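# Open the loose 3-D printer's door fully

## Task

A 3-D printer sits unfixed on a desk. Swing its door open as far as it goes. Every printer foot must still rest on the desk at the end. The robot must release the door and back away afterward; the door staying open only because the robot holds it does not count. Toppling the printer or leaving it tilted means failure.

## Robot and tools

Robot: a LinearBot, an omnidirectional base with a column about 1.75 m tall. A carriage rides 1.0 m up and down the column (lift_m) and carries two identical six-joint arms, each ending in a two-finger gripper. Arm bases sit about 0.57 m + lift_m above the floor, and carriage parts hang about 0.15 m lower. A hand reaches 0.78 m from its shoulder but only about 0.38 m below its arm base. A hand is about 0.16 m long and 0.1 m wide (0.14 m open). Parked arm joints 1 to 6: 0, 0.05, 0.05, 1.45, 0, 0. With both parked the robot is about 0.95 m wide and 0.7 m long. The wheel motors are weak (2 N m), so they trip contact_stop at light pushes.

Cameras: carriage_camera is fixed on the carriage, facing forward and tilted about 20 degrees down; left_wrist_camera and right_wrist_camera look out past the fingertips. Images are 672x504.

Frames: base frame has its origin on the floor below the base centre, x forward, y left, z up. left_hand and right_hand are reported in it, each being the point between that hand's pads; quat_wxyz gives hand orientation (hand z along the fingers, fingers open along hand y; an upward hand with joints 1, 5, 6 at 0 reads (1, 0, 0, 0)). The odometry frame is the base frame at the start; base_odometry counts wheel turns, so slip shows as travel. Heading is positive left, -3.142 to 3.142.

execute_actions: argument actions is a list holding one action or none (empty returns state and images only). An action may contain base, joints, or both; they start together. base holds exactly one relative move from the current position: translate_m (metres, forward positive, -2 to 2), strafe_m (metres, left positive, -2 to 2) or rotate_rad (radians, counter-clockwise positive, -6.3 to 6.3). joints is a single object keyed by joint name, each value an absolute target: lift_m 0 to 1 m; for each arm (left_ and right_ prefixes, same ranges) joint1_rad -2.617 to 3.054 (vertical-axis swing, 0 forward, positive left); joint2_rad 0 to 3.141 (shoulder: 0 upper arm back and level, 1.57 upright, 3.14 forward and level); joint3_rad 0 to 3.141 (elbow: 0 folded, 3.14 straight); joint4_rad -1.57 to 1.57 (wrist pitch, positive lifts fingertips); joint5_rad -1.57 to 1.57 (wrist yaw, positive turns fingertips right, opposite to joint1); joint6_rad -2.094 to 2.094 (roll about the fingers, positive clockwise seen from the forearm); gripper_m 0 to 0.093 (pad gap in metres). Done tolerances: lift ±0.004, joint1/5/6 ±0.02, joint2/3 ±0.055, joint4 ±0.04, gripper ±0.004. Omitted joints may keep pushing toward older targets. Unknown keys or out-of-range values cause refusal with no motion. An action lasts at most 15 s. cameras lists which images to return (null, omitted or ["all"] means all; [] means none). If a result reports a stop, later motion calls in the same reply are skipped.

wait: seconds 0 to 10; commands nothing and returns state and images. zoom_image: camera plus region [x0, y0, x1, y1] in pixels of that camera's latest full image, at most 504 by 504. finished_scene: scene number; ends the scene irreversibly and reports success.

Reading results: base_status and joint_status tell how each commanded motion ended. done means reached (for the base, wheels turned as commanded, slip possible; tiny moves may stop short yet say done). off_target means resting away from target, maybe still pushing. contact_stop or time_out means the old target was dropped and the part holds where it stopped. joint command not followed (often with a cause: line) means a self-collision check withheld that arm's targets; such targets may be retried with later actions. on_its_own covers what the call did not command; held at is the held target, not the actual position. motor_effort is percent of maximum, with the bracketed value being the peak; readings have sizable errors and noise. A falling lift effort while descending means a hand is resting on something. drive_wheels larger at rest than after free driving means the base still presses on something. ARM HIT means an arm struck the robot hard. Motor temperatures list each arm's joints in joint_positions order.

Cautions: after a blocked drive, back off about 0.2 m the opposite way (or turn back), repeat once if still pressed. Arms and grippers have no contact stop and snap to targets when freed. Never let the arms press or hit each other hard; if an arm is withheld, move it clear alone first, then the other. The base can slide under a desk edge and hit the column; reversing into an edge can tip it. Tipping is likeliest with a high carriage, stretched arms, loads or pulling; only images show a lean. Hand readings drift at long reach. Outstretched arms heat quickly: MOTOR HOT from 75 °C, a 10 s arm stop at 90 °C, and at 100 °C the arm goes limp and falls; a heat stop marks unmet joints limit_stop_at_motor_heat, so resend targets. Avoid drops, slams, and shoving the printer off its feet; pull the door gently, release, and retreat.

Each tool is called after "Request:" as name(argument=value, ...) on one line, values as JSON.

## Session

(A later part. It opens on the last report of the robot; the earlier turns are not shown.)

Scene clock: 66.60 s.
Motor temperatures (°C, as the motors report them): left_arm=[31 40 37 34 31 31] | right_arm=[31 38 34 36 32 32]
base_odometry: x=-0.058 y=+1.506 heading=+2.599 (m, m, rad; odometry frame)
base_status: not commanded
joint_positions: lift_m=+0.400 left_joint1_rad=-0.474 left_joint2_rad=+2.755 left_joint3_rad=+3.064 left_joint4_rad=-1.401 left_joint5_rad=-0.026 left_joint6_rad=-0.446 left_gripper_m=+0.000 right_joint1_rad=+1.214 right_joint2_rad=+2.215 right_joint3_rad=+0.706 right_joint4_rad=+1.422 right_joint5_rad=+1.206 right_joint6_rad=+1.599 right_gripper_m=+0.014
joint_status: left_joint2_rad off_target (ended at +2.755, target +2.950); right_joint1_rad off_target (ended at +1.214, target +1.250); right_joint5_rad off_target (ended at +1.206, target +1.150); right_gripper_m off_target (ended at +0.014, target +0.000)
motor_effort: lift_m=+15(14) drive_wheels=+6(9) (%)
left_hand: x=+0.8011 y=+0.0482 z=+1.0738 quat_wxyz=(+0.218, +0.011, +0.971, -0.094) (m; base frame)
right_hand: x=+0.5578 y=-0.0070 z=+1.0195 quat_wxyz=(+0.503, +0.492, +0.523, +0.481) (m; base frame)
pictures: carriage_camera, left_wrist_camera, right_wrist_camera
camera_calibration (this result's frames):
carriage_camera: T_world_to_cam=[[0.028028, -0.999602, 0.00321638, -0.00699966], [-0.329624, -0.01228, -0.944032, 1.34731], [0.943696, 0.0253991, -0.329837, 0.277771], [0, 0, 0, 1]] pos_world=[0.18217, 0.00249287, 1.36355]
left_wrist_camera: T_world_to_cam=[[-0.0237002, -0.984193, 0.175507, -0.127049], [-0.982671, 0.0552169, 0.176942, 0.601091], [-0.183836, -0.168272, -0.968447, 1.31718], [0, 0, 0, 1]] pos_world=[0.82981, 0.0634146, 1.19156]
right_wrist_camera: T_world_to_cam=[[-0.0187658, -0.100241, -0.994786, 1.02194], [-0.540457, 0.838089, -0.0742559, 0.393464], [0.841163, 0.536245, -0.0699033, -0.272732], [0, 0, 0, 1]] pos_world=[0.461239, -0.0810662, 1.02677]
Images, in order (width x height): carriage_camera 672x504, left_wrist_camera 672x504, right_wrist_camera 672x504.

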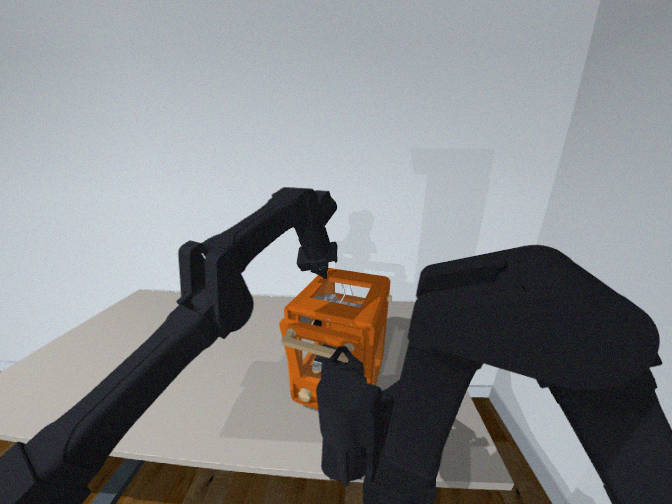

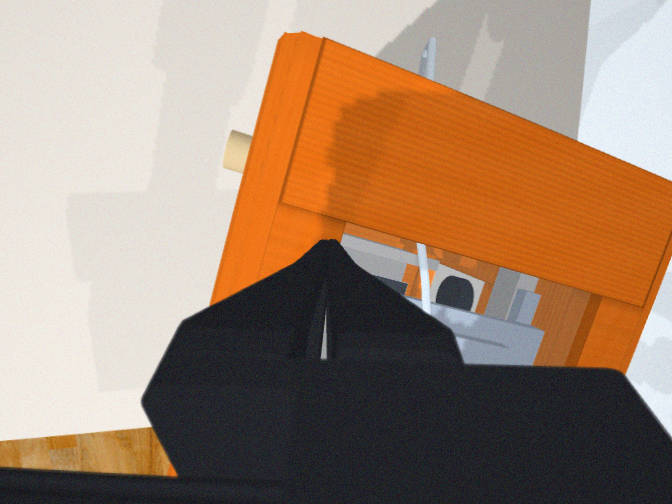

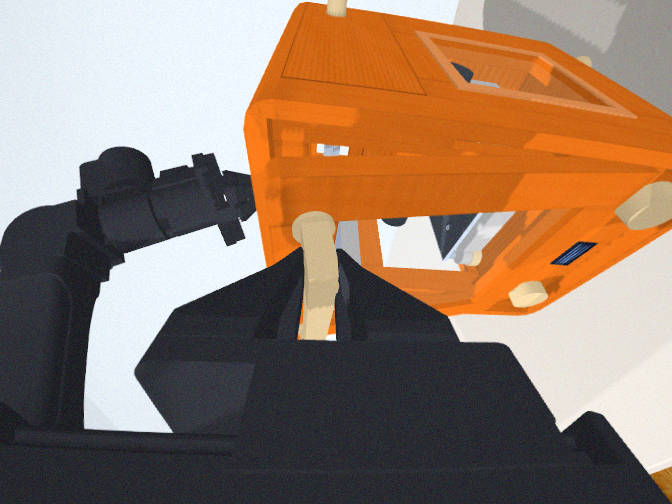

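Request:
execute_actions(actions=[{"joints":{"right_gripper_m":0,"right_joint1_rad":1.38,"right_joint5_rad":1.18,"right_joint2_rad":2.26,"right_joint4_rad":1.5}}], cameras=["carriage_camera"])

Request:
execute_actions(actions=[{"joints":{"right_gripper_m":0.093,"left_joint2_rad":2.76,"left_joint3_rad":3.06}}], cameras=[])

Request:
execute_actions(actions=[{"joints":{"right_joint1_rad":1.55,"left_joint2_rad":2.4,"left_joint3_rad":2.7}}], cameras=[])

Request:
execute_actions(actions=[{"joints":{"right_joint2_rad":1.5,"right_joint3_rad":0.1,"right_joint4_rad":1.45}}], cameras=[])

Request:
execute_actions(actions=[{"base":{"translate_m":-0.5},"joints":{"lift_m":0.25,"right_joint1_rad":0.0,"right_joint5_rad":0,"right_joint6_rad":0,"right_joint2_rad":0.3,"left_joint1_rad":0,"left_joint2_rad":0.3,"left_joint3_rad":0.3,"left_joint4_rad":1.0,"left_joint6_rad":0}}], cameras=["carriage_camera"])

Request:
zoom_image(camera="carriage_camera", region=[236,170,456,340])

Scene clock: 75.73 s.
Motor temperatures (°C, as the motors report them): left_arm=[31 39 36 34 31 31] | right_arm=[32 41 34 37 32 32]
base_odometry: x=-0.058 y=+1.506 heading=+2.599 (m, m, rad; odometry frame)
base_status: not commanded
joint_positions: lift_m=+0.400 left_joint1_rad=-0.474 left_joint2_rad=+2.755 left_joint3_rad=+3.064 left_joint4_rad=-1.403 left_joint5_rad=-0.035 left_joint6_rad=-0.446 left_gripper_m=+0.000 right_joint1_rad=+1.333 right_joint2_rad=+2.279 right_joint3_rad=+0.706 right_joint4_rad=+1.468 right_joint5_rad=+1.252 right_joint6_rad=+1.583 right_gripper_m=+0.018
joint_status: right_joint1_rad off_target (ended at +1.333, target +1.380); right_joint5_rad off_target (ended at +1.252, target +1.180); right_gripper_m off_target (ended at +0.018, target +0.000); the others done
motor_effort: lift_m=+16(13) drive_wheels=+6(6) (%)
left_hand: x=+0.8015 y=+0.0497 z=+1.0737 quat_wxyz=(+0.219, +0.010, +0.972, -0.090) (m; base frame)
right_hand: x=+0.5195 y=+0.0143 z=+1.0030 quat_wxyz=(+0.494, +0.464, +0.549, +0.490) (m; base frame)
pictures: carriage_camera
camera_calibration (this result's frames):
carriage_camera: T_world_to_cam=[[0.028028, -0.999602, 0.00321638, -0.00699966], [-0.329624, -0.01228, -0.944032, 1.34731], [0.943696, 0.0253991, -0.329837, 0.277771], [0, 0, 0, 1]] pos_world=[0.18217, 0.00249287, 1.36355]
Images, in order (width x height): carriage_camera 672x504.

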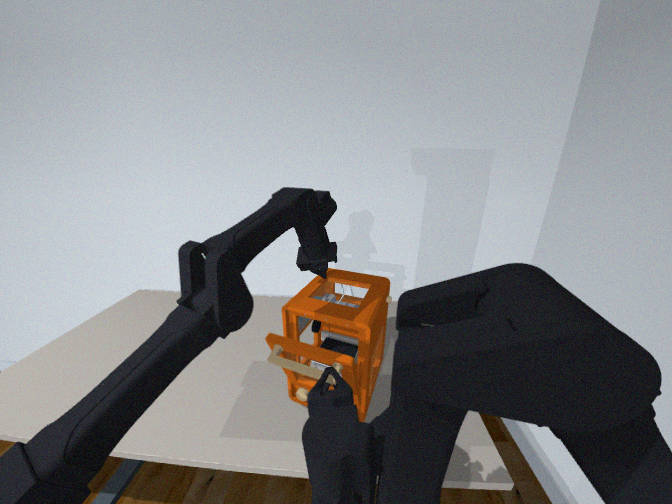

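Scene clock: 76.53 s.
Motor temperatures (°C, as the motors report them): left_arm=[31 39 36 34 31 31] | right_arm=[32 41 34 37 32 32]
base_odometry: x=-0.058 y=+1.506 heading=+2.599 (m, m, rad; odometry frame)
base_status: not commanded
joint_positions: lift_m=+0.400 left_joint1_rad=-0.471 left_joint2_rad=+2.744 left_joint3_rad=+3.088 left_joint4_rad=-1.459 left_joint5_rad=-0.037 left_joint6_rad=-0.446 left_gripper_m=+0.000 right_joint1_rad=+1.377 right_joint2_rad=+2.279 right_joint3_rad=+0.706 right_joint4_rad=+1.469 right_joint5_rad=+1.190 right_joint6_rad=+1.577 right_gripper_m=+0.093
joint_status: all done
on_its_own: right_joint1_rad moved +0.044 to your old target +1.380; right_joint5_rad moved -0.062 to your old target +1.180
motor_effort: lift_m=+14(15) drive_wheels=+5(5) (%)
left_hand: x=+0.7930 y=+0.0565 z=+1.0817 quat_wxyz=(+0.210, +0.008, +0.974, -0.084) (m; base frame)
right_hand: x=+0.5032 y=+0.0353 z=+1.0021 quat_wxyz=(+0.467, +0.435, +0.574, +0.513) (m; base frame)
pictures: none
No camera images: the call's "cameras" was empty. Leave "cameras" out to get every camera's image.

Scene clock: 77.63 s.
Motor temperatures (°C, as the motors report them): left_arm=[31 40 36 34 31 31] | right_arm=[32 41 34 37 32 32]
base_odometry: x=-0.058 y=+1.506 heading=+2.599 (m, m, rad; odometry frame)
base_status: not commanded
joint_positions: lift_m=+0.400 left_joint1_rad=-0.470 left_joint2_rad=+2.385 left_joint3_rad=+2.716 left_joint4_rad=-1.536 left_joint5_rad=-0.041 left_joint6_rad=-0.446 left_gripper_m=+0.000 right_joint1_rad=+1.555 right_joint2_rad=+2.282 right_joint3_rad=+0.702 right_joint4_rad=+1.460 right_joint5_rad=+1.179 right_joint6_rad=+1.573 right_gripper_m=+0.093
joint_status: all done
motor_effort: lift_m=+12(13) drive_wheels=+5(6) (%)
left_hand: x=+0.7315 y=+0.0894 z=+1.1491 quat_wxyz=(+0.172, +0.008, +0.983, -0.062) (m; base frame)
right_hand: x=+0.4365 y=+0.0711 z=+0.9985 quat_wxyz=(+0.420, +0.374, +0.619, +0.548) (m; base frame)
pictures: none
No camera images: the call's "cameras" was empty. Leave "cameras" out to get every camera's image.

Scene clock: 78.93 s.
Motor temperatures (°C, as the motors report them): left_arm=[31 40 36 34 31 31] | right_arm=[32 41 34 37 32 32]
base_odometry: x=-0.058 y=+1.506 heading=+2.599 (m, m, rad; odometry frame)
base_status: not commanded
joint_positions: lift_m=+0.400 left_joint1_rad=-0.469 left_joint2_rad=+2.385 left_joint3_rad=+2.716 left_joint4_rad=-1.536 left_joint5_rad=-0.041 left_joint6_rad=-0.446 left_gripper_m=+0.000 right_joint1_rad=+1.555 right_joint2_rad=+1.512 right_joint3_rad=+0.110 right_joint4_rad=+1.432 right_joint5_rad=+1.177 right_joint6_rad=+1.573 right_gripper_m=+0.093
joint_status: all done
motor_effort: lift_m=+14(15) drive_wheels=+6(6) (%)
left_hand: x=+0.7315 y=+0.0897 z=+1.1491 quat_wxyz=(+0.172, +0.008, +0.983, -0.062) (m; base frame)
right_hand: x=+0.4342 y=-0.0727 z=+1.0974 quat_wxyz=(+0.390, +0.403, +0.576, +0.594) (m; base frame)
pictures: none
No camera images: the call's "cameras" was empty. Leave "cameras" out to get every camera's image.

Scene clock: 82.03 s.
Motor temperatures (°C, as the motors report them): left_arm=[31 40 36 34 31 31] | right_arm=[32 40 34 36 32 32]
base_odometry: x=+0.370 y=+1.248 heading=+2.599 (m, m, rad; odometry frame)
base_status: done
joint_positions: lift_m=+0.250 left_joint1_rad=+0.009 left_joint2_rad=+0.309 left_joint3_rad=+0.310 left_joint4_rad=+0.998 left_joint5_rad=-0.055 left_joint6_rad=-0.006 left_gripper_m=+0.000 right_joint1_rad=+0.009 right_joint2_rad=+0.308 right_joint3_rad=+0.110 right_joint4_rad=+1.439 right_joint5_rad=+0.007 right_joint6_rad=+0.008 right_gripper_m=+0.093
joint_status: all done
motor_effort: lift_m=+16(15) drive_wheels=-4(54) (%)
left_hand: x=+0.4179 y=+0.3258 z=+1.2581 quat_wxyz=(+0.959, -0.029, +0.282, +0.009) (m; base frame)
right_hand: x=+0.3715 y=-0.3154 z=+1.2344 quat_wxyz=(+0.986, +0.004, +0.164, +0.008) (m; base frame)
pictures: carriage_camera
camera_calibration (this result's frames):
carriage_camera: T_world_to_cam=[[0.028028, -0.999602, 0.00321638, -0.00651725], [-0.329624, -0.01228, -0.944032, 1.20572], [0.943696, 0.0253991, -0.329837, 0.228301], [0, 0, 0, 1]] pos_world=[0.18217, 0.00249287, 1.21356]
Images, in order (width x height): carriage_camera 672x504.

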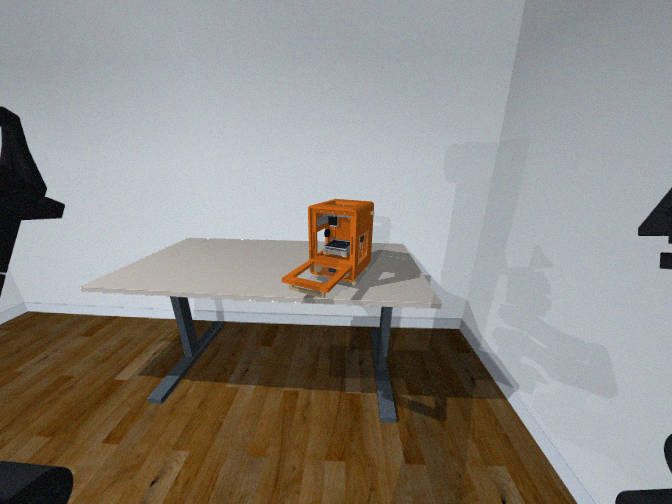

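Region (236, 170, 456, 340) of carriage_camera's 672x504 image, scaled by 2.291, with more detail than that image has; it fills the top 389 rows of this view, and the rest is white.

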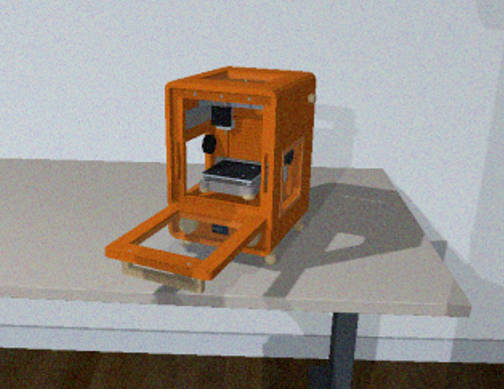

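Door is flat open.

Request:
finished_scene(scene=2)

The scene is finished: the task was done.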